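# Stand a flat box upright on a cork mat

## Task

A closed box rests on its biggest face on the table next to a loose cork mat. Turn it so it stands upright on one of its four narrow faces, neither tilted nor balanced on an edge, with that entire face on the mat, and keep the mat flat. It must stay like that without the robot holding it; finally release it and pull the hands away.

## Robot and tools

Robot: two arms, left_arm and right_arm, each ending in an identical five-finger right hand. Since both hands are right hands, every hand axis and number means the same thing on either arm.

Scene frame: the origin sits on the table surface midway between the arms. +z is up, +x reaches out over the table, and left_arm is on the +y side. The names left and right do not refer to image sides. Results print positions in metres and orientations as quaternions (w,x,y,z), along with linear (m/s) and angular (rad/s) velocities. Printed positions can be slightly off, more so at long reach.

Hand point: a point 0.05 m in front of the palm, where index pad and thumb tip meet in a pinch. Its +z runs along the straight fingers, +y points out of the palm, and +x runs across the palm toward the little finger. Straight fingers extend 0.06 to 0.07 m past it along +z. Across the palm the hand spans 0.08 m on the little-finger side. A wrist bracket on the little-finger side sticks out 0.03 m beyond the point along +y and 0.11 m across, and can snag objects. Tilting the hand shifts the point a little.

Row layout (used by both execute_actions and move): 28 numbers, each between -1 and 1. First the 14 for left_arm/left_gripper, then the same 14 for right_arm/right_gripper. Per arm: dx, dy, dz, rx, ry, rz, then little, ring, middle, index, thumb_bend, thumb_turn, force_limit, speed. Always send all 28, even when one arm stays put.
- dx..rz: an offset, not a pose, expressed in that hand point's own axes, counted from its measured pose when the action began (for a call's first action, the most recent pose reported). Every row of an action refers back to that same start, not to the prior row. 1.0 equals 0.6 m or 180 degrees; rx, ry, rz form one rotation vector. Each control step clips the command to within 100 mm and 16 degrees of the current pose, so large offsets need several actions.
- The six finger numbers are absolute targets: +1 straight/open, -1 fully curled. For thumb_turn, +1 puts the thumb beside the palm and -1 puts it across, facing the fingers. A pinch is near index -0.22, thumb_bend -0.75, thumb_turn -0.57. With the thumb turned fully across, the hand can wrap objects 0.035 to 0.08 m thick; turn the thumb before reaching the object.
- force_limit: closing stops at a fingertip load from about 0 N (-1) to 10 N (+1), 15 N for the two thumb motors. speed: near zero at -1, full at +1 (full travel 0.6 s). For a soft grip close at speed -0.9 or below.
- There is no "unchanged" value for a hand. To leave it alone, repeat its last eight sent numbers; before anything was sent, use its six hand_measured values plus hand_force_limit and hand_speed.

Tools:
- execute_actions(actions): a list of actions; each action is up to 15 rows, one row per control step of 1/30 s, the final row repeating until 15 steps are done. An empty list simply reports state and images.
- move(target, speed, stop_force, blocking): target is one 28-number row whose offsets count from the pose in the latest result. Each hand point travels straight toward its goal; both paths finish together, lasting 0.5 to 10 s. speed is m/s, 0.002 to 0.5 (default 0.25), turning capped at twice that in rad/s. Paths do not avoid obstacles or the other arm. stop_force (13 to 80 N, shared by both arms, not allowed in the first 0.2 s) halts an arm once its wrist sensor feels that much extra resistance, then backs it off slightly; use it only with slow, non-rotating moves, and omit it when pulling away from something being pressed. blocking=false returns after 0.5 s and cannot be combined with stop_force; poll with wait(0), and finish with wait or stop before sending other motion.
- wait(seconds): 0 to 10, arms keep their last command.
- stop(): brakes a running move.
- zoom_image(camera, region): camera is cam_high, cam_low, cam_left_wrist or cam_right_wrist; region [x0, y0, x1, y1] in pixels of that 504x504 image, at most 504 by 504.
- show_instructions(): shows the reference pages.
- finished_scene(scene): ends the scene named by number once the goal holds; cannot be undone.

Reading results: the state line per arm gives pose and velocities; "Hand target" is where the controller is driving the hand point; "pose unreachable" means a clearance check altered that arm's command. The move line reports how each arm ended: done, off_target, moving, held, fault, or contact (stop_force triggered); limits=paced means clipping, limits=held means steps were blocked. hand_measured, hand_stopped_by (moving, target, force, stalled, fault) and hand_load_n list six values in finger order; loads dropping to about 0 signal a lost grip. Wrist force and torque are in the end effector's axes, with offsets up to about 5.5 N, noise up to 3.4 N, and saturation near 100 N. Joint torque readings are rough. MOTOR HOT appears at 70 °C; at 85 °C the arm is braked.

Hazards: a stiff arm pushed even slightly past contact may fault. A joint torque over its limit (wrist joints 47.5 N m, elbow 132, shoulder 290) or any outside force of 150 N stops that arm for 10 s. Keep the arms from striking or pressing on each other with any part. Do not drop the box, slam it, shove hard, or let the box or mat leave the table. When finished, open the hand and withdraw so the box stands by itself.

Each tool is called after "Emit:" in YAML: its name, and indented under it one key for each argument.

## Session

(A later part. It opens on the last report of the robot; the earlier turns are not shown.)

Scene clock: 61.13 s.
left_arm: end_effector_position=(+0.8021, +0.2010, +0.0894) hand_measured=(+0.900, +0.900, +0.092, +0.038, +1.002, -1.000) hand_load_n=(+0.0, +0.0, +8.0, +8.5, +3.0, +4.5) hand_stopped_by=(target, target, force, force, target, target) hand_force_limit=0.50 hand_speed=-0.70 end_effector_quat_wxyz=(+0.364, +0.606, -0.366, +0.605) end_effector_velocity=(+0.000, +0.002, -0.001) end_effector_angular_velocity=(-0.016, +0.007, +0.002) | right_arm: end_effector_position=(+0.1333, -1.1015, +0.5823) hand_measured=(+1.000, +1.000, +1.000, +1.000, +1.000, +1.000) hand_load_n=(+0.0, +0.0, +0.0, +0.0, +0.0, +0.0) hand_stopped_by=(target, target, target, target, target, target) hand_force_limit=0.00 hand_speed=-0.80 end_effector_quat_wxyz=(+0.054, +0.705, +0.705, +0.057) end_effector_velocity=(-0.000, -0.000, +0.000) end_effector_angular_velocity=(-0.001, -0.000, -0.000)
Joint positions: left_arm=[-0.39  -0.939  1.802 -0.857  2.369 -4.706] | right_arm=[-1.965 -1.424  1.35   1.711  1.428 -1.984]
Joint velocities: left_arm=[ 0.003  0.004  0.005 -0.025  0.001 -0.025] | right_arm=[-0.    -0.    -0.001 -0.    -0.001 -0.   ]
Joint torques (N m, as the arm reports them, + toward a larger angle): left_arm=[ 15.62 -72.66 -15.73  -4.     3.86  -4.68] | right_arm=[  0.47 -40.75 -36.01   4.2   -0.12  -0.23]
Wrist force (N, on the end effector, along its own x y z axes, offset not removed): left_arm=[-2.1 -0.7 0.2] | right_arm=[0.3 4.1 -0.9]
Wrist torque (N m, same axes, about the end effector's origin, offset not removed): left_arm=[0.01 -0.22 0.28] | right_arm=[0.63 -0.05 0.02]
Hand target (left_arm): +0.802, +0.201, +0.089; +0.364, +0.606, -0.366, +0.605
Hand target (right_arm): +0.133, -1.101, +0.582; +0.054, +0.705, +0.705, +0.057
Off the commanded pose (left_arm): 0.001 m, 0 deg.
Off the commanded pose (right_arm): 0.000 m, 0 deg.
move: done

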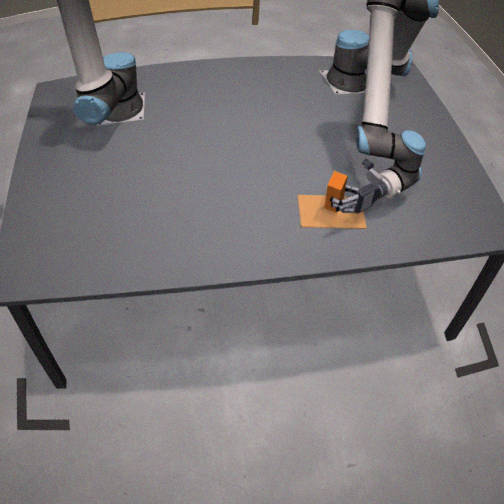

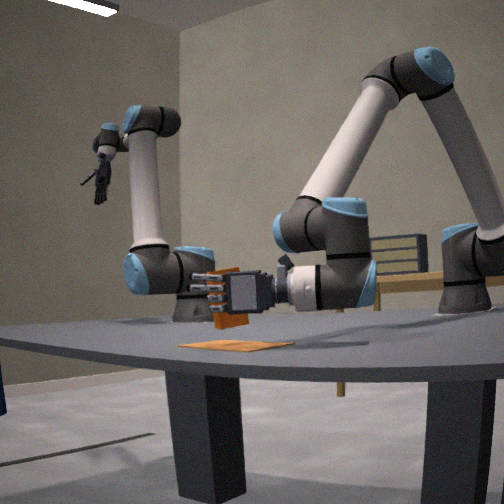

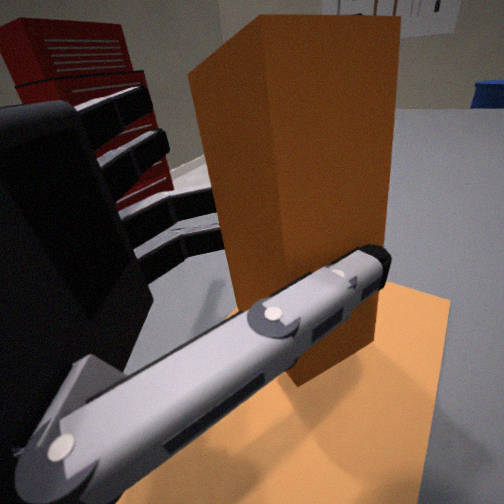

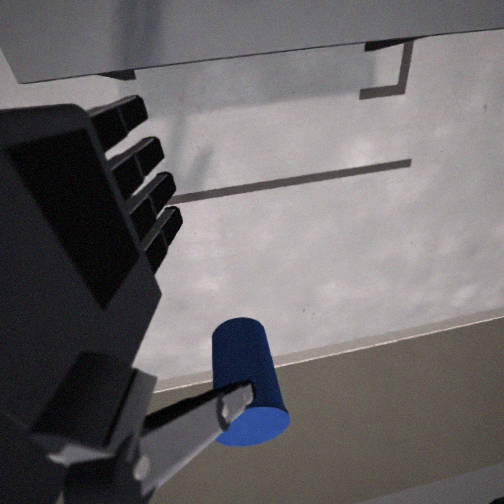

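Emit:
move:
  target: [-0.033,0,0,0,0.039,0.02,0.9,0.9,-0.7,-0.7,1,-1,0.5,-0.7,0,0,0,0,0,0,1,1,1,1,1,1,0,-0.8]
  speed: 0.06

Emit:
zoom_image:
  camera: "cam_low"
  region: [160,250,400,370]

Emit:
move:
  target: [-0.05,0,0,0,0,0,0.9,0.9,-0.7,-0.7,1,-1,0.5,-0.7,0,0,0,0,0,0,1,1,1,1,1,1,0,-0.8]
  speed: 0.008
  stop_force: 13

Emit:
zoom_image:
  camera: "cam_low"
  region: [160,250,400,370]

Scene clock: 71.93 s.
left_arm: end_effector_position=(+0.8020, +0.2011, +0.0698) hand_measured=(+0.900, +0.900, +0.092, +0.038, +1.002, -1.000) hand_load_n=(+0.0, +0.0, +8.0, +8.5, +3.0, +4.5) hand_stopped_by=(target, target, force, force, target, target) hand_force_limit=0.50 hand_speed=-0.70 end_effector_quat_wxyz=(+0.366, +0.557, -0.363, +0.651) end_effector_velocity=(-0.000, -0.001, -0.003) end_effector_angular_velocity=(-0.010, -0.011, -0.001) | right_arm: end_effector_position=(+0.1333, -1.1015, +0.5823) hand_measured=(+1.000, +1.000, +1.000, +1.000, +1.000, +1.000) hand_load_n=(+0.0, +0.0, +0.0, +0.0, +0.0, +0.0) hand_stopped_by=(target, target, target, target, target, target) hand_force_limit=0.00 hand_speed=-0.80 end_effector_quat_wxyz=(+0.054, +0.705, +0.705, +0.057) end_effector_velocity=(+0.000, -0.000, +0.000) end_effector_angular_velocity=(-0.000, +0.000, +0.000)
Joint positions: left_arm=[-0.389 -0.896  1.855 -1.126  2.368 -4.768] | right_arm=[-1.965 -1.424  1.35   1.711  1.428 -1.984]
Joint velocities: left_arm=[-0.001  0.007  0.005 -0.031 -0.001 -0.009] | right_arm=[ 0.  0. -0. -0. -0.  0.]
Joint torques (N m, as the arm reports them, + toward a larger angle): left_arm=[ 14.88 -71.54 -13.69  -4.31  -4.43  -4.31] | right_arm=[  0.85 -40.56 -36.42   3.95  -0.76  -0.65]
Wrist force (N, on the end effector, along its own x y z axes, offset not removed): left_arm=[0.0 -2.8 1.3] | right_arm=[0.5 2.4 -1.4]
Wrist torque (N m, same axes, about the end effector's origin, offset not removed): left_arm=[-0.30 -0.52 0.28] | right_arm=[0.43 -0.12 -0.11]
Hand target (left_arm): +0.802, +0.201, +0.070; +0.366, +0.557, -0.362, +0.652
Hand target (right_arm): +0.133, -1.101, +0.582; +0.054, +0.705, +0.705, +0.057
Off the commanded pose (left_arm): 0.000 m, 0 deg.
Off the commanded pose (right_arm): 0.000 m, 0 deg.
move: done

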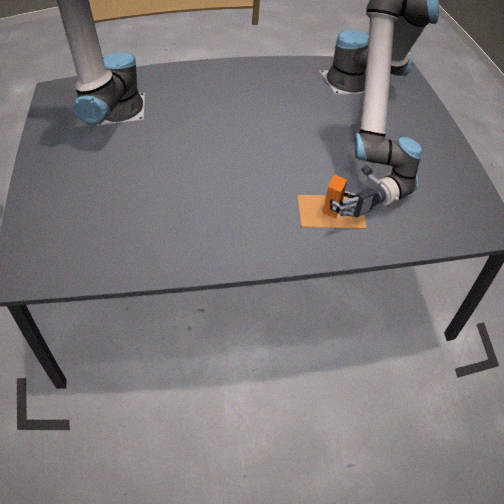

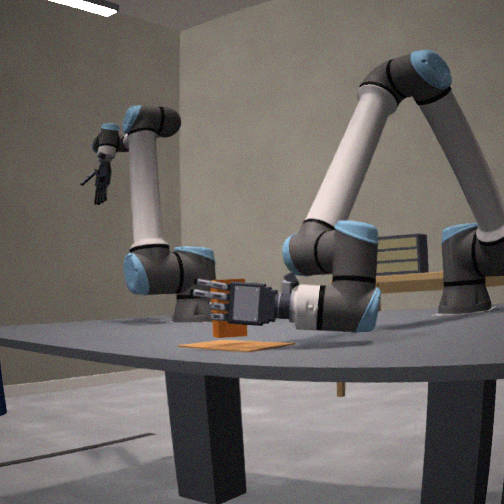

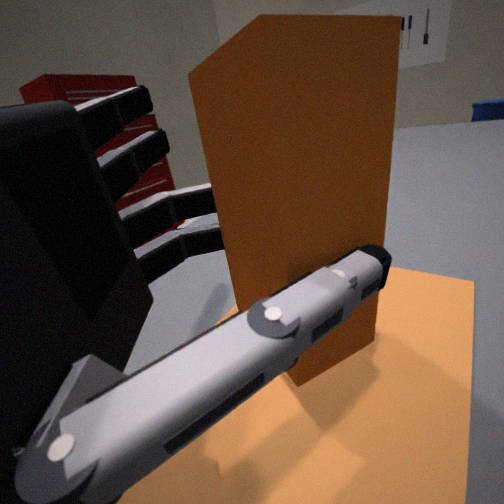

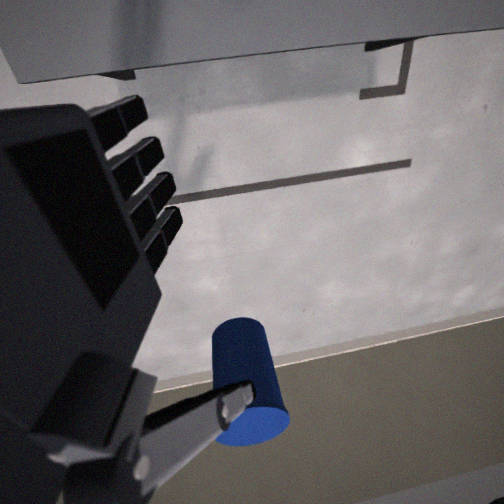

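Region (160, 250, 400, 370) of cam_low's 504x504 image, scaled by 2.100, with more detail than that image has.

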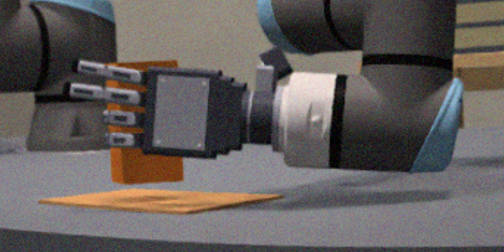

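Scene clock: 74.93 s.
left_arm: end_effector_position=(+0.8044, +0.1996, +0.0492) hand_measured=(+0.900, +0.900, +0.092, +0.038, +1.002, -1.000) hand_load_n=(+0.0, +0.0, +7.5, +7.5, +3.0, -3.5) hand_stopped_by=(target, target, force, force, target, target) hand_force_limit=0.50 hand_speed=-0.70 end_effector_quat_wxyz=(+0.366, +0.557, -0.363, +0.651) end_effector_velocity=(+0.000, +0.000, +0.003) end_effector_angular_velocity=(+0.000, +0.000, +0.000) | right_arm: end_effector_position=(+0.1333, -1.1015, +0.5823) hand_measured=(+1.000, +1.000, +1.000, +1.000, +1.000, +1.000) hand_load_n=(+0.0, +0.0, +0.0, +0.0, +0.0, +0.0) hand_stopped_by=(target, target, target, target, target, target) hand_force_limit=0.00 hand_speed=-0.80 end_effector_quat_wxyz=(+0.054, +0.705, +0.705, +0.057) end_effector_velocity=(-0.000, +0.000, +0.000) end_effector_angular_velocity=(-0.000, +0.000, -0.000)
Joint positions: left_arm=[-0.39  -0.865  1.85  -1.152  2.366 -4.767] | right_arm=[-1.965 -1.424  1.35   1.711  1.428 -1.984]
Joint velocities: left_arm=[ 0.    -0.004  0.     0.005  0.     0.001] | right_arm=[-0. -0.  0. -0. -0.  0.]
Joint torques (N m, as the arm reports them, + toward a larger angle): left_arm=[ -2.33 -90.57 -21.24   0.02  -3.77   4.44] | right_arm=[ -0.2  -43.99 -36.09   4.53  -0.46  -0.78]
Wrist force (N, on the end effector, along its own x y z axes, offset not removed): left_arm=[3.8 -2.0 -0.9] | right_arm=[-1.0 2.7 0.6]
Wrist torque (N m, same axes, about the end effector's origin, offset not removed): left_arm=[-0.33 -0.50 0.04] | right_arm=[0.39 0.04 -0.10]
Hand target (left_arm): +0.804, +0.200, +0.050; +0.366, +0.557, -0.363, +0.651
Hand target (right_arm): +0.133, -1.101, +0.582; +0.054, +0.705, +0.705, +0.057
Off the commanded pose (left_arm): 0.009 m, 0 deg.
Off the commanded pose (right_arm): 0.000 m, 0 deg.
move: contact (left_arm)

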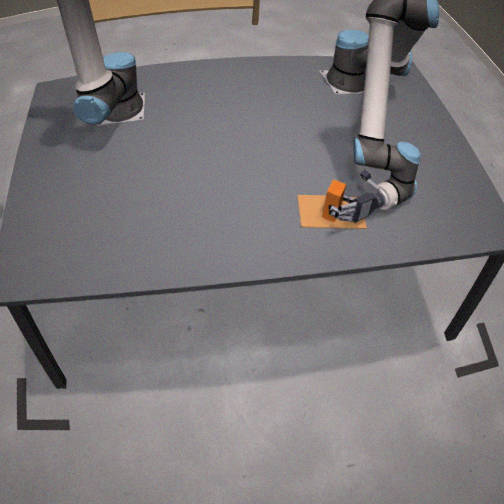

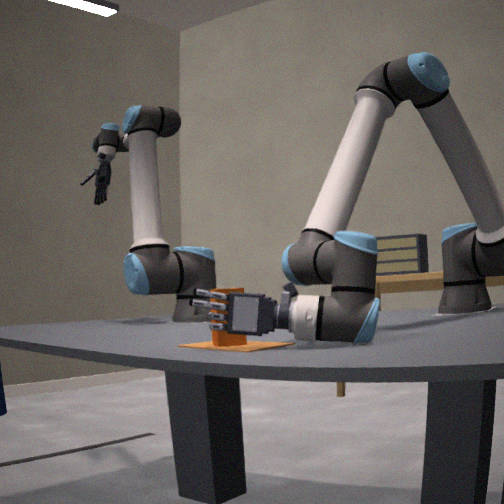

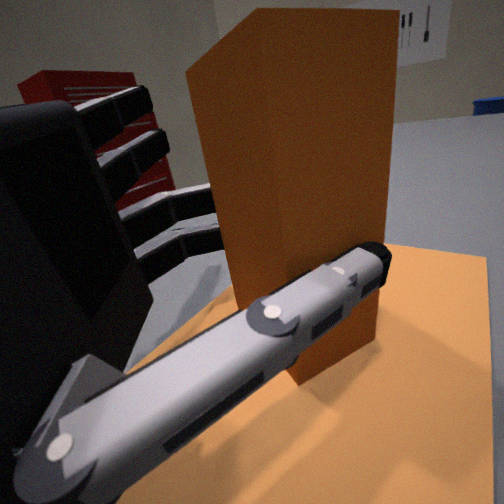

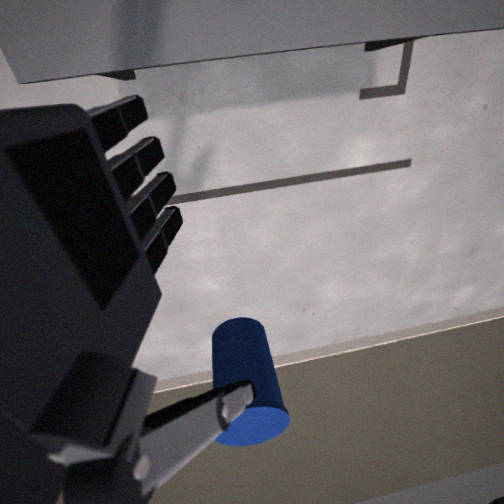

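Region (160, 250, 400, 370) of cam_low's 504x504 image, scaled by 2.100, with more detail than that image has.

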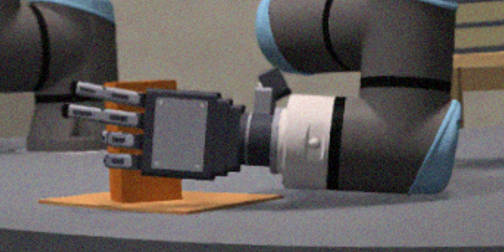

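Emit:
move:
  target: [0,0,0,0,0,0,1,1,1,1,1,-1,0.5,-0.5,0,0,0,0,0,0,1,1,1,1,1,1,0,-0.8]

Emit:
move:
  target: [0.06,-0.15,-0.15,0,0,0,1,1,1,1,1,-1,0.5,-0.5,0,0,0,0,0,0,1,1,1,1,1,1,0,-0.8]
  speed: 0.1

Emit:
zoom_image:
  camera: "cam_high"
  region: [260,150,420,260]

Scene clock: 81.90 s.
left_arm: end_effector_position=(+0.8044, +0.1996, +0.0492) hand_measured=(+1.000, +1.000, +1.000, +1.000, +1.000, -1.000) hand_load_n=(+0.0, +0.0, +0.0, +0.0, +0.0, +0.0) hand_stopped_by=(target, target, target, target, target, target) hand_force_limit=0.50 hand_speed=-0.50 end_effector_quat_wxyz=(+0.366, +0.557, -0.363, +0.651) end_effector_velocity=(+0.000, +0.000, +0.000) end_effector_angular_velocity=(-0.000, -0.001, +0.001) | right_arm: end_effector_position=(+0.1333, -1.1015, +0.5823) hand_measured=(+1.000, +1.000, +1.000, +1.000, +1.000, +1.000) hand_load_n=(+0.0, +0.0, +0.0, +0.0, +0.0, +0.0) hand_stopped_by=(target, target, target, target, target, target) hand_force_limit=0.00 hand_speed=-0.80 end_effector_quat_wxyz=(+0.054, +0.705, +0.705, +0.057) end_effector_velocity=(-0.000, -0.000, -0.001) end_effector_angular_velocity=(+0.002, -0.001, -0.000)
Joint positions: left_arm=[-0.39  -0.865  1.85  -1.152  2.366 -4.767] | right_arm=[-1.965 -1.424  1.35   1.711  1.428 -1.984]
Joint velocities: left_arm=[-0.    -0.    -0.    -0.    -0.001 -0.   ] | right_arm=[-0.     0.001  0.001  0.     0.     0.   ]
Joint torques (N m, as the arm reports them, + toward a larger angle): left_arm=[ -6.41 -70.23 -35.84  -4.38  -2.61  -1.45] | right_arm=[  2.02 -41.34 -35.6    3.87  -0.64  -0.45]
Wrist force (N, on the end effector, along its own x y z axes, offset not removed): left_arm=[1.8 -2.0 -0.1] | right_arm=[1.3 4.3 0.8]
Wrist torque (N m, same axes, about the end effector's origin, offset not removed): left_arm=[-0.25 -0.38 0.26] | right_arm=[0.57 -0.29 0.11]
Hand target (left_arm): +0.804, +0.200, +0.049; +0.366, +0.557, -0.363, +0.651
Hand target (right_arm): +0.133, -1.101, +0.582; +0.054, +0.705, +0.705, +0.057
Off the commanded pose (left_arm): 0.000 m, 0 deg.
Off the commanded pose (right_arm): 0.000 m, 0 deg.
move: done

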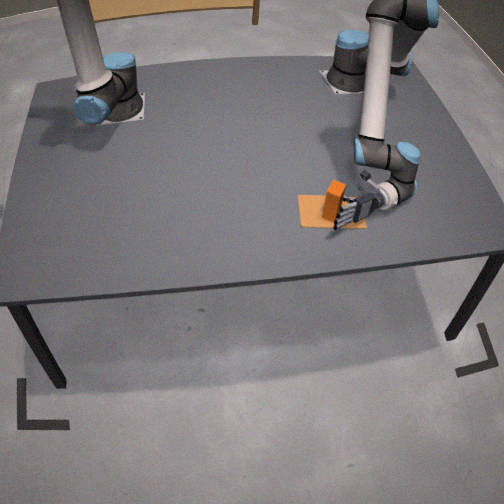

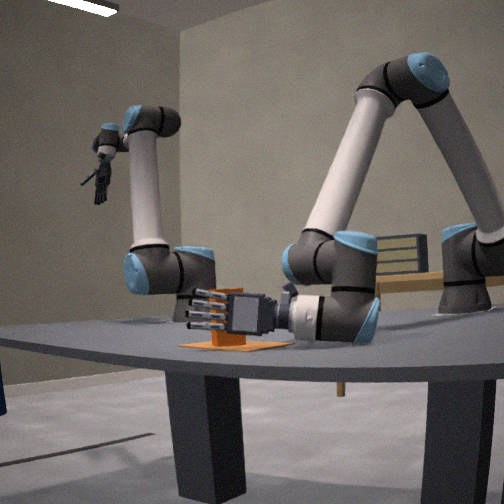

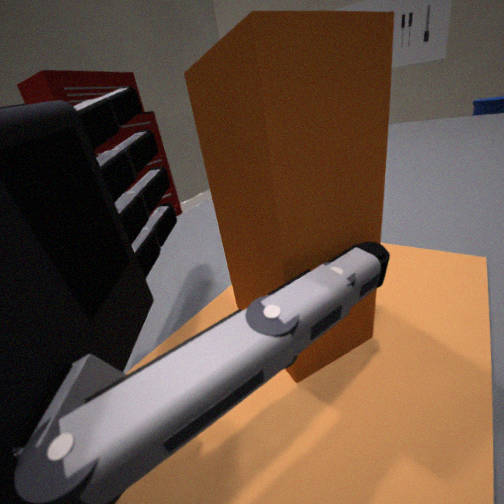

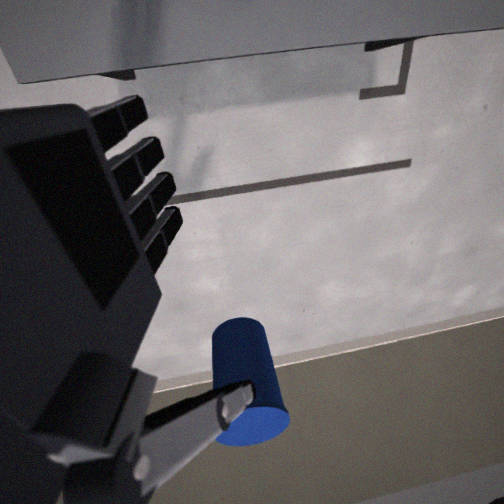

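Scene clock: 83.47 s.
left_arm: end_effector_position=(+0.8166, +0.2446, +0.0604) hand_measured=(+1.000, +1.000, +1.000, +1.000, +1.000, -1.000) hand_load_n=(+0.0, +0.0, +0.0, +0.0, +0.0, +0.0) hand_stopped_by=(target, target, target, target, target, target) hand_force_limit=0.50 hand_speed=-0.50 end_effector_quat_wxyz=(+0.366, +0.557, -0.363, +0.651) end_effector_velocity=(-0.000, -0.001, +0.000) end_effector_angular_velocity=(-0.000, +0.000, -0.001) | right_arm: end_effector_position=(+0.1333, -1.1015, +0.5823) hand_measured=(+1.000, +1.000, +1.000, +1.000, +1.000, +1.000) hand_load_n=(+0.0, +0.0, +0.0, +0.0, +0.0, +0.0) hand_stopped_by=(target, target, target, target, target, target) hand_force_limit=0.00 hand_speed=-0.80 end_effector_quat_wxyz=(+0.054, +0.705, +0.705, +0.057) end_effector_velocity=(-0.000, +0.000, -0.000) end_effector_angular_velocity=(+0.000, +0.001, -0.000)
Joint positions: left_arm=[-0.327 -0.871  1.829 -1.137  2.428 -4.783] | right_arm=[-1.965 -1.424  1.35   1.711  1.428 -1.984]
Joint velocities: left_arm=[-0.001 -0.     0.     0.    -0.    -0.   ] | right_arm=[-0.    -0.001  0.001 -0.     0.001  0.   ]
Joint torques (N m, as the arm reports them, + toward a larger angle): left_arm=[ -7.51 -70.91 -12.42  -3.94  -4.12   1.16] | right_arm=[ -0.17 -42.23 -35.25   4.42  -0.65  -0.57]
Wrist force (N, on the end effector, along its own x y z axes, offset not removed): left_arm=[-0.1 -3.7 -0.6] | right_arm=[0.2 4.5 1.2]
Wrist torque (N m, same axes, about the end effector's origin, offset not removed): left_arm=[-0.36 -0.13 0.16] | right_arm=[0.61 -0.08 0.02]
Hand target (left_arm): +0.817, +0.245, +0.060; +0.366, +0.557, -0.363, +0.651
Hand target (right_arm): +0.133, -1.101, +0.582; +0.054, +0.705, +0.705, +0.057
Off the commanded pose (left_arm): 0.084 m, 0 deg.
Off the commanded pose (right_arm): 0.000 m, 0 deg.
move: held (left_arm); limits=held; held on 27 of 47 steps (left_arm), including the last (left_arm)
pose unreachable (left arm): on one or more control steps of this call, first in action 0 (counted from 0), this arm could not follow its commanded pose, so it was not sent that pose on those steps. On the call's last step it was still not sent that pose. It may still have moved: this result reports where it is.
cause: the commanded pose would bring two parts of the arm too close to each other (joints 4 (wrist 1) to 6 (wrist 3) lie between them).

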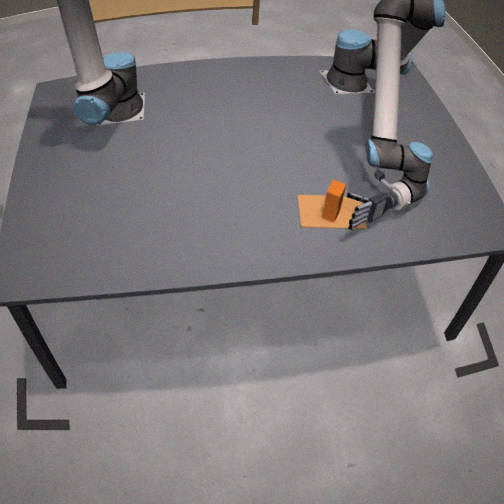

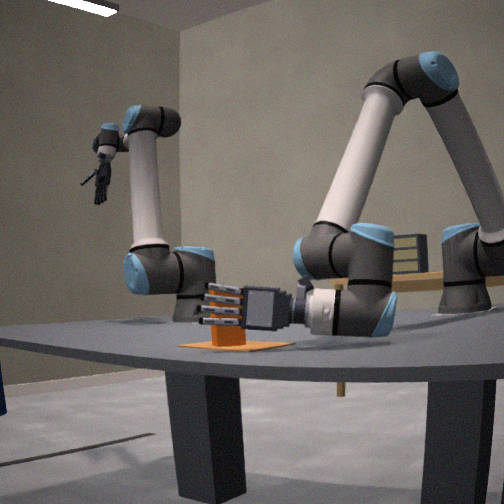

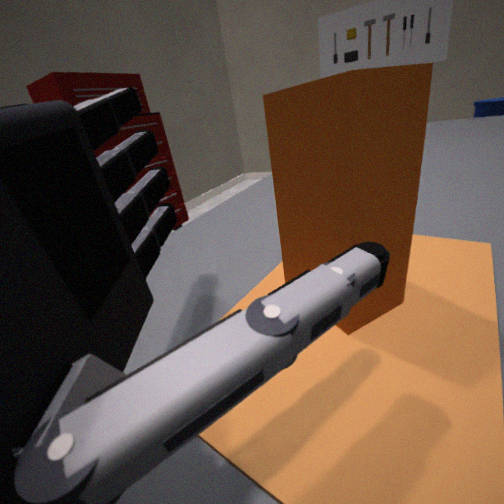

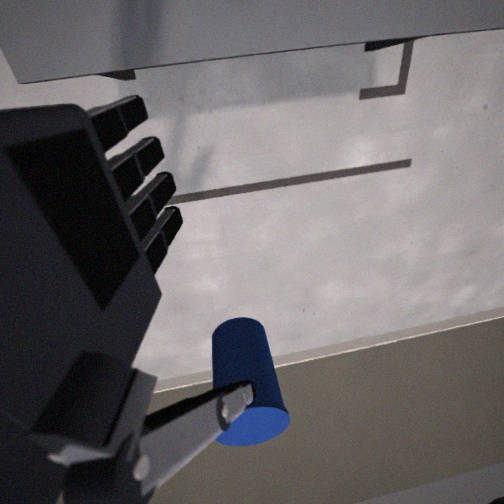

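Region (260, 150, 420, 260) of cam_high's 504x504 image, scaled by 3.150, with more detail than that image has; it fills the top 346 rows of this view, and the rest is white.

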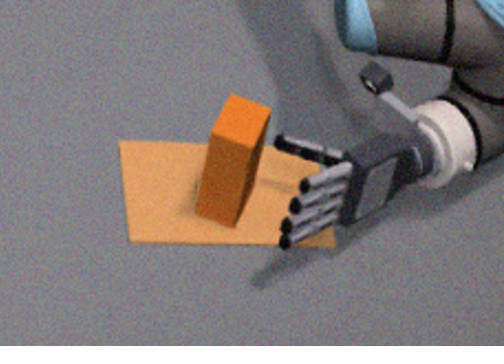

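Emit:
move:
  target: [0.05,-0.08,-0.12,0.12,0,0,1,1,1,1,1,-1,0.5,-0.5,0,0,0,0,0,0,1,1,1,1,1,1,0,-0.8]
  speed: 0.1

Scene clock: 92.40 s.
left_arm: end_effector_position=(+0.8222, +0.3322, +0.0849) hand_measured=(+1.000, +1.000, +1.000, +1.000, +1.000, -1.000) hand_load_n=(+0.0, +0.0, +0.0, +0.0, +0.0, +0.0) hand_stopped_by=(target, target, target, target, target, target) hand_force_limit=0.50 hand_speed=-0.50 end_effector_quat_wxyz=(+0.255, +0.616, -0.235, +0.708) end_effector_velocity=(+0.000, +0.002, +0.001) end_effector_angular_velocity=(-0.001, -0.000, +0.012) | right_arm: end_effector_position=(+0.1333, -1.1015, +0.5823) hand_measured=(+1.000, +1.000, +1.000, +1.000, +1.000, +1.000) hand_load_n=(+0.0, +0.0, +0.0, +0.0, +0.0, +0.0) hand_stopped_by=(target, target, target, target, target, target) hand_force_limit=0.00 hand_speed=-0.80 end_effector_quat_wxyz=(+0.054, +0.705, +0.705, +0.057) end_effector_velocity=(-0.000, -0.000, -0.000) end_effector_angular_velocity=(+0.000, +0.000, +0.000)
Joint positions: left_arm=[-0.292 -0.976  2.002 -1.178  2.088 -4.771] | right_arm=[-1.965 -1.424  1.35   1.711  1.428 -1.984]
Joint velocities: left_arm=[-0.001 -0.004  0.005 -0.001 -0.013  0.001] | right_arm=[ 0.     0.001 -0.     0.     0.    -0.   ]
Joint torques (N m, as the arm reports them, + toward a larger angle): left_arm=[ 14.89 -85.12 -10.15  -4.47  -3.9    4.18] | right_arm=[  2.47 -40.22 -35.91   4.09  -0.41  -0.6 ]
Wrist force (N, on the end effector, along its own x y z axes, offset not removed): left_arm=[2.4 0.4 0.8] | right_arm=[0.3 3.2 -0.7]
Wrist torque (N m, same axes, about the end effector's origin, offset not removed): left_arm=[0.20 -0.48 0.36] | right_arm=[0.57 -0.05 0.01]
Hand target (left_arm): +0.822, +0.333, +0.085; +0.255, +0.616, -0.234, +0.708
Hand target (right_arm): +0.133, -1.101, +0.582; +0.054, +0.705, +0.705, +0.057
Off the commanded pose (left_arm): 0.000 m, 0 deg.
Off the commanded pose (right_arm): 0.000 m, 0 deg.
move: done

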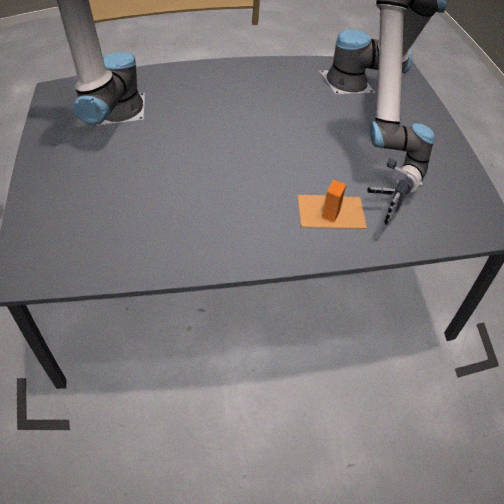

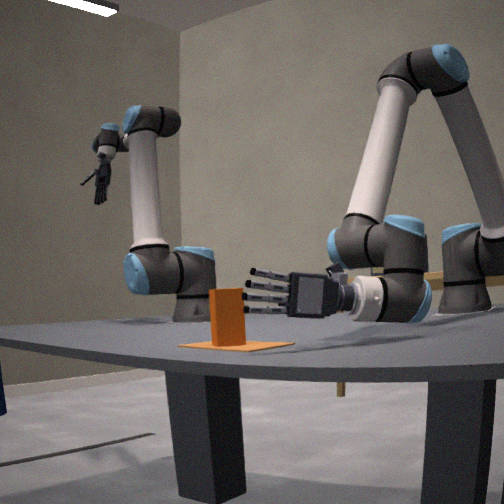

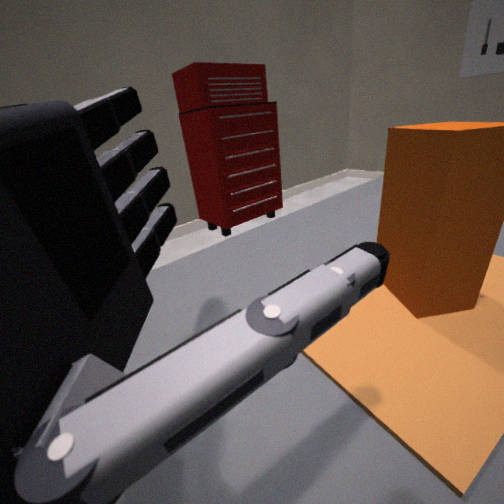

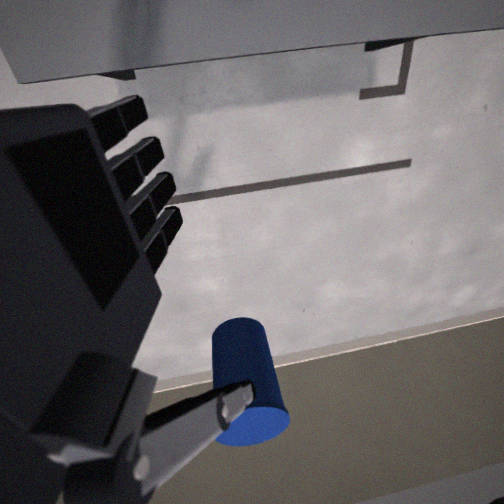

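Emit:
finished_scene:
  scene: 2

The scene is finished: the task was done.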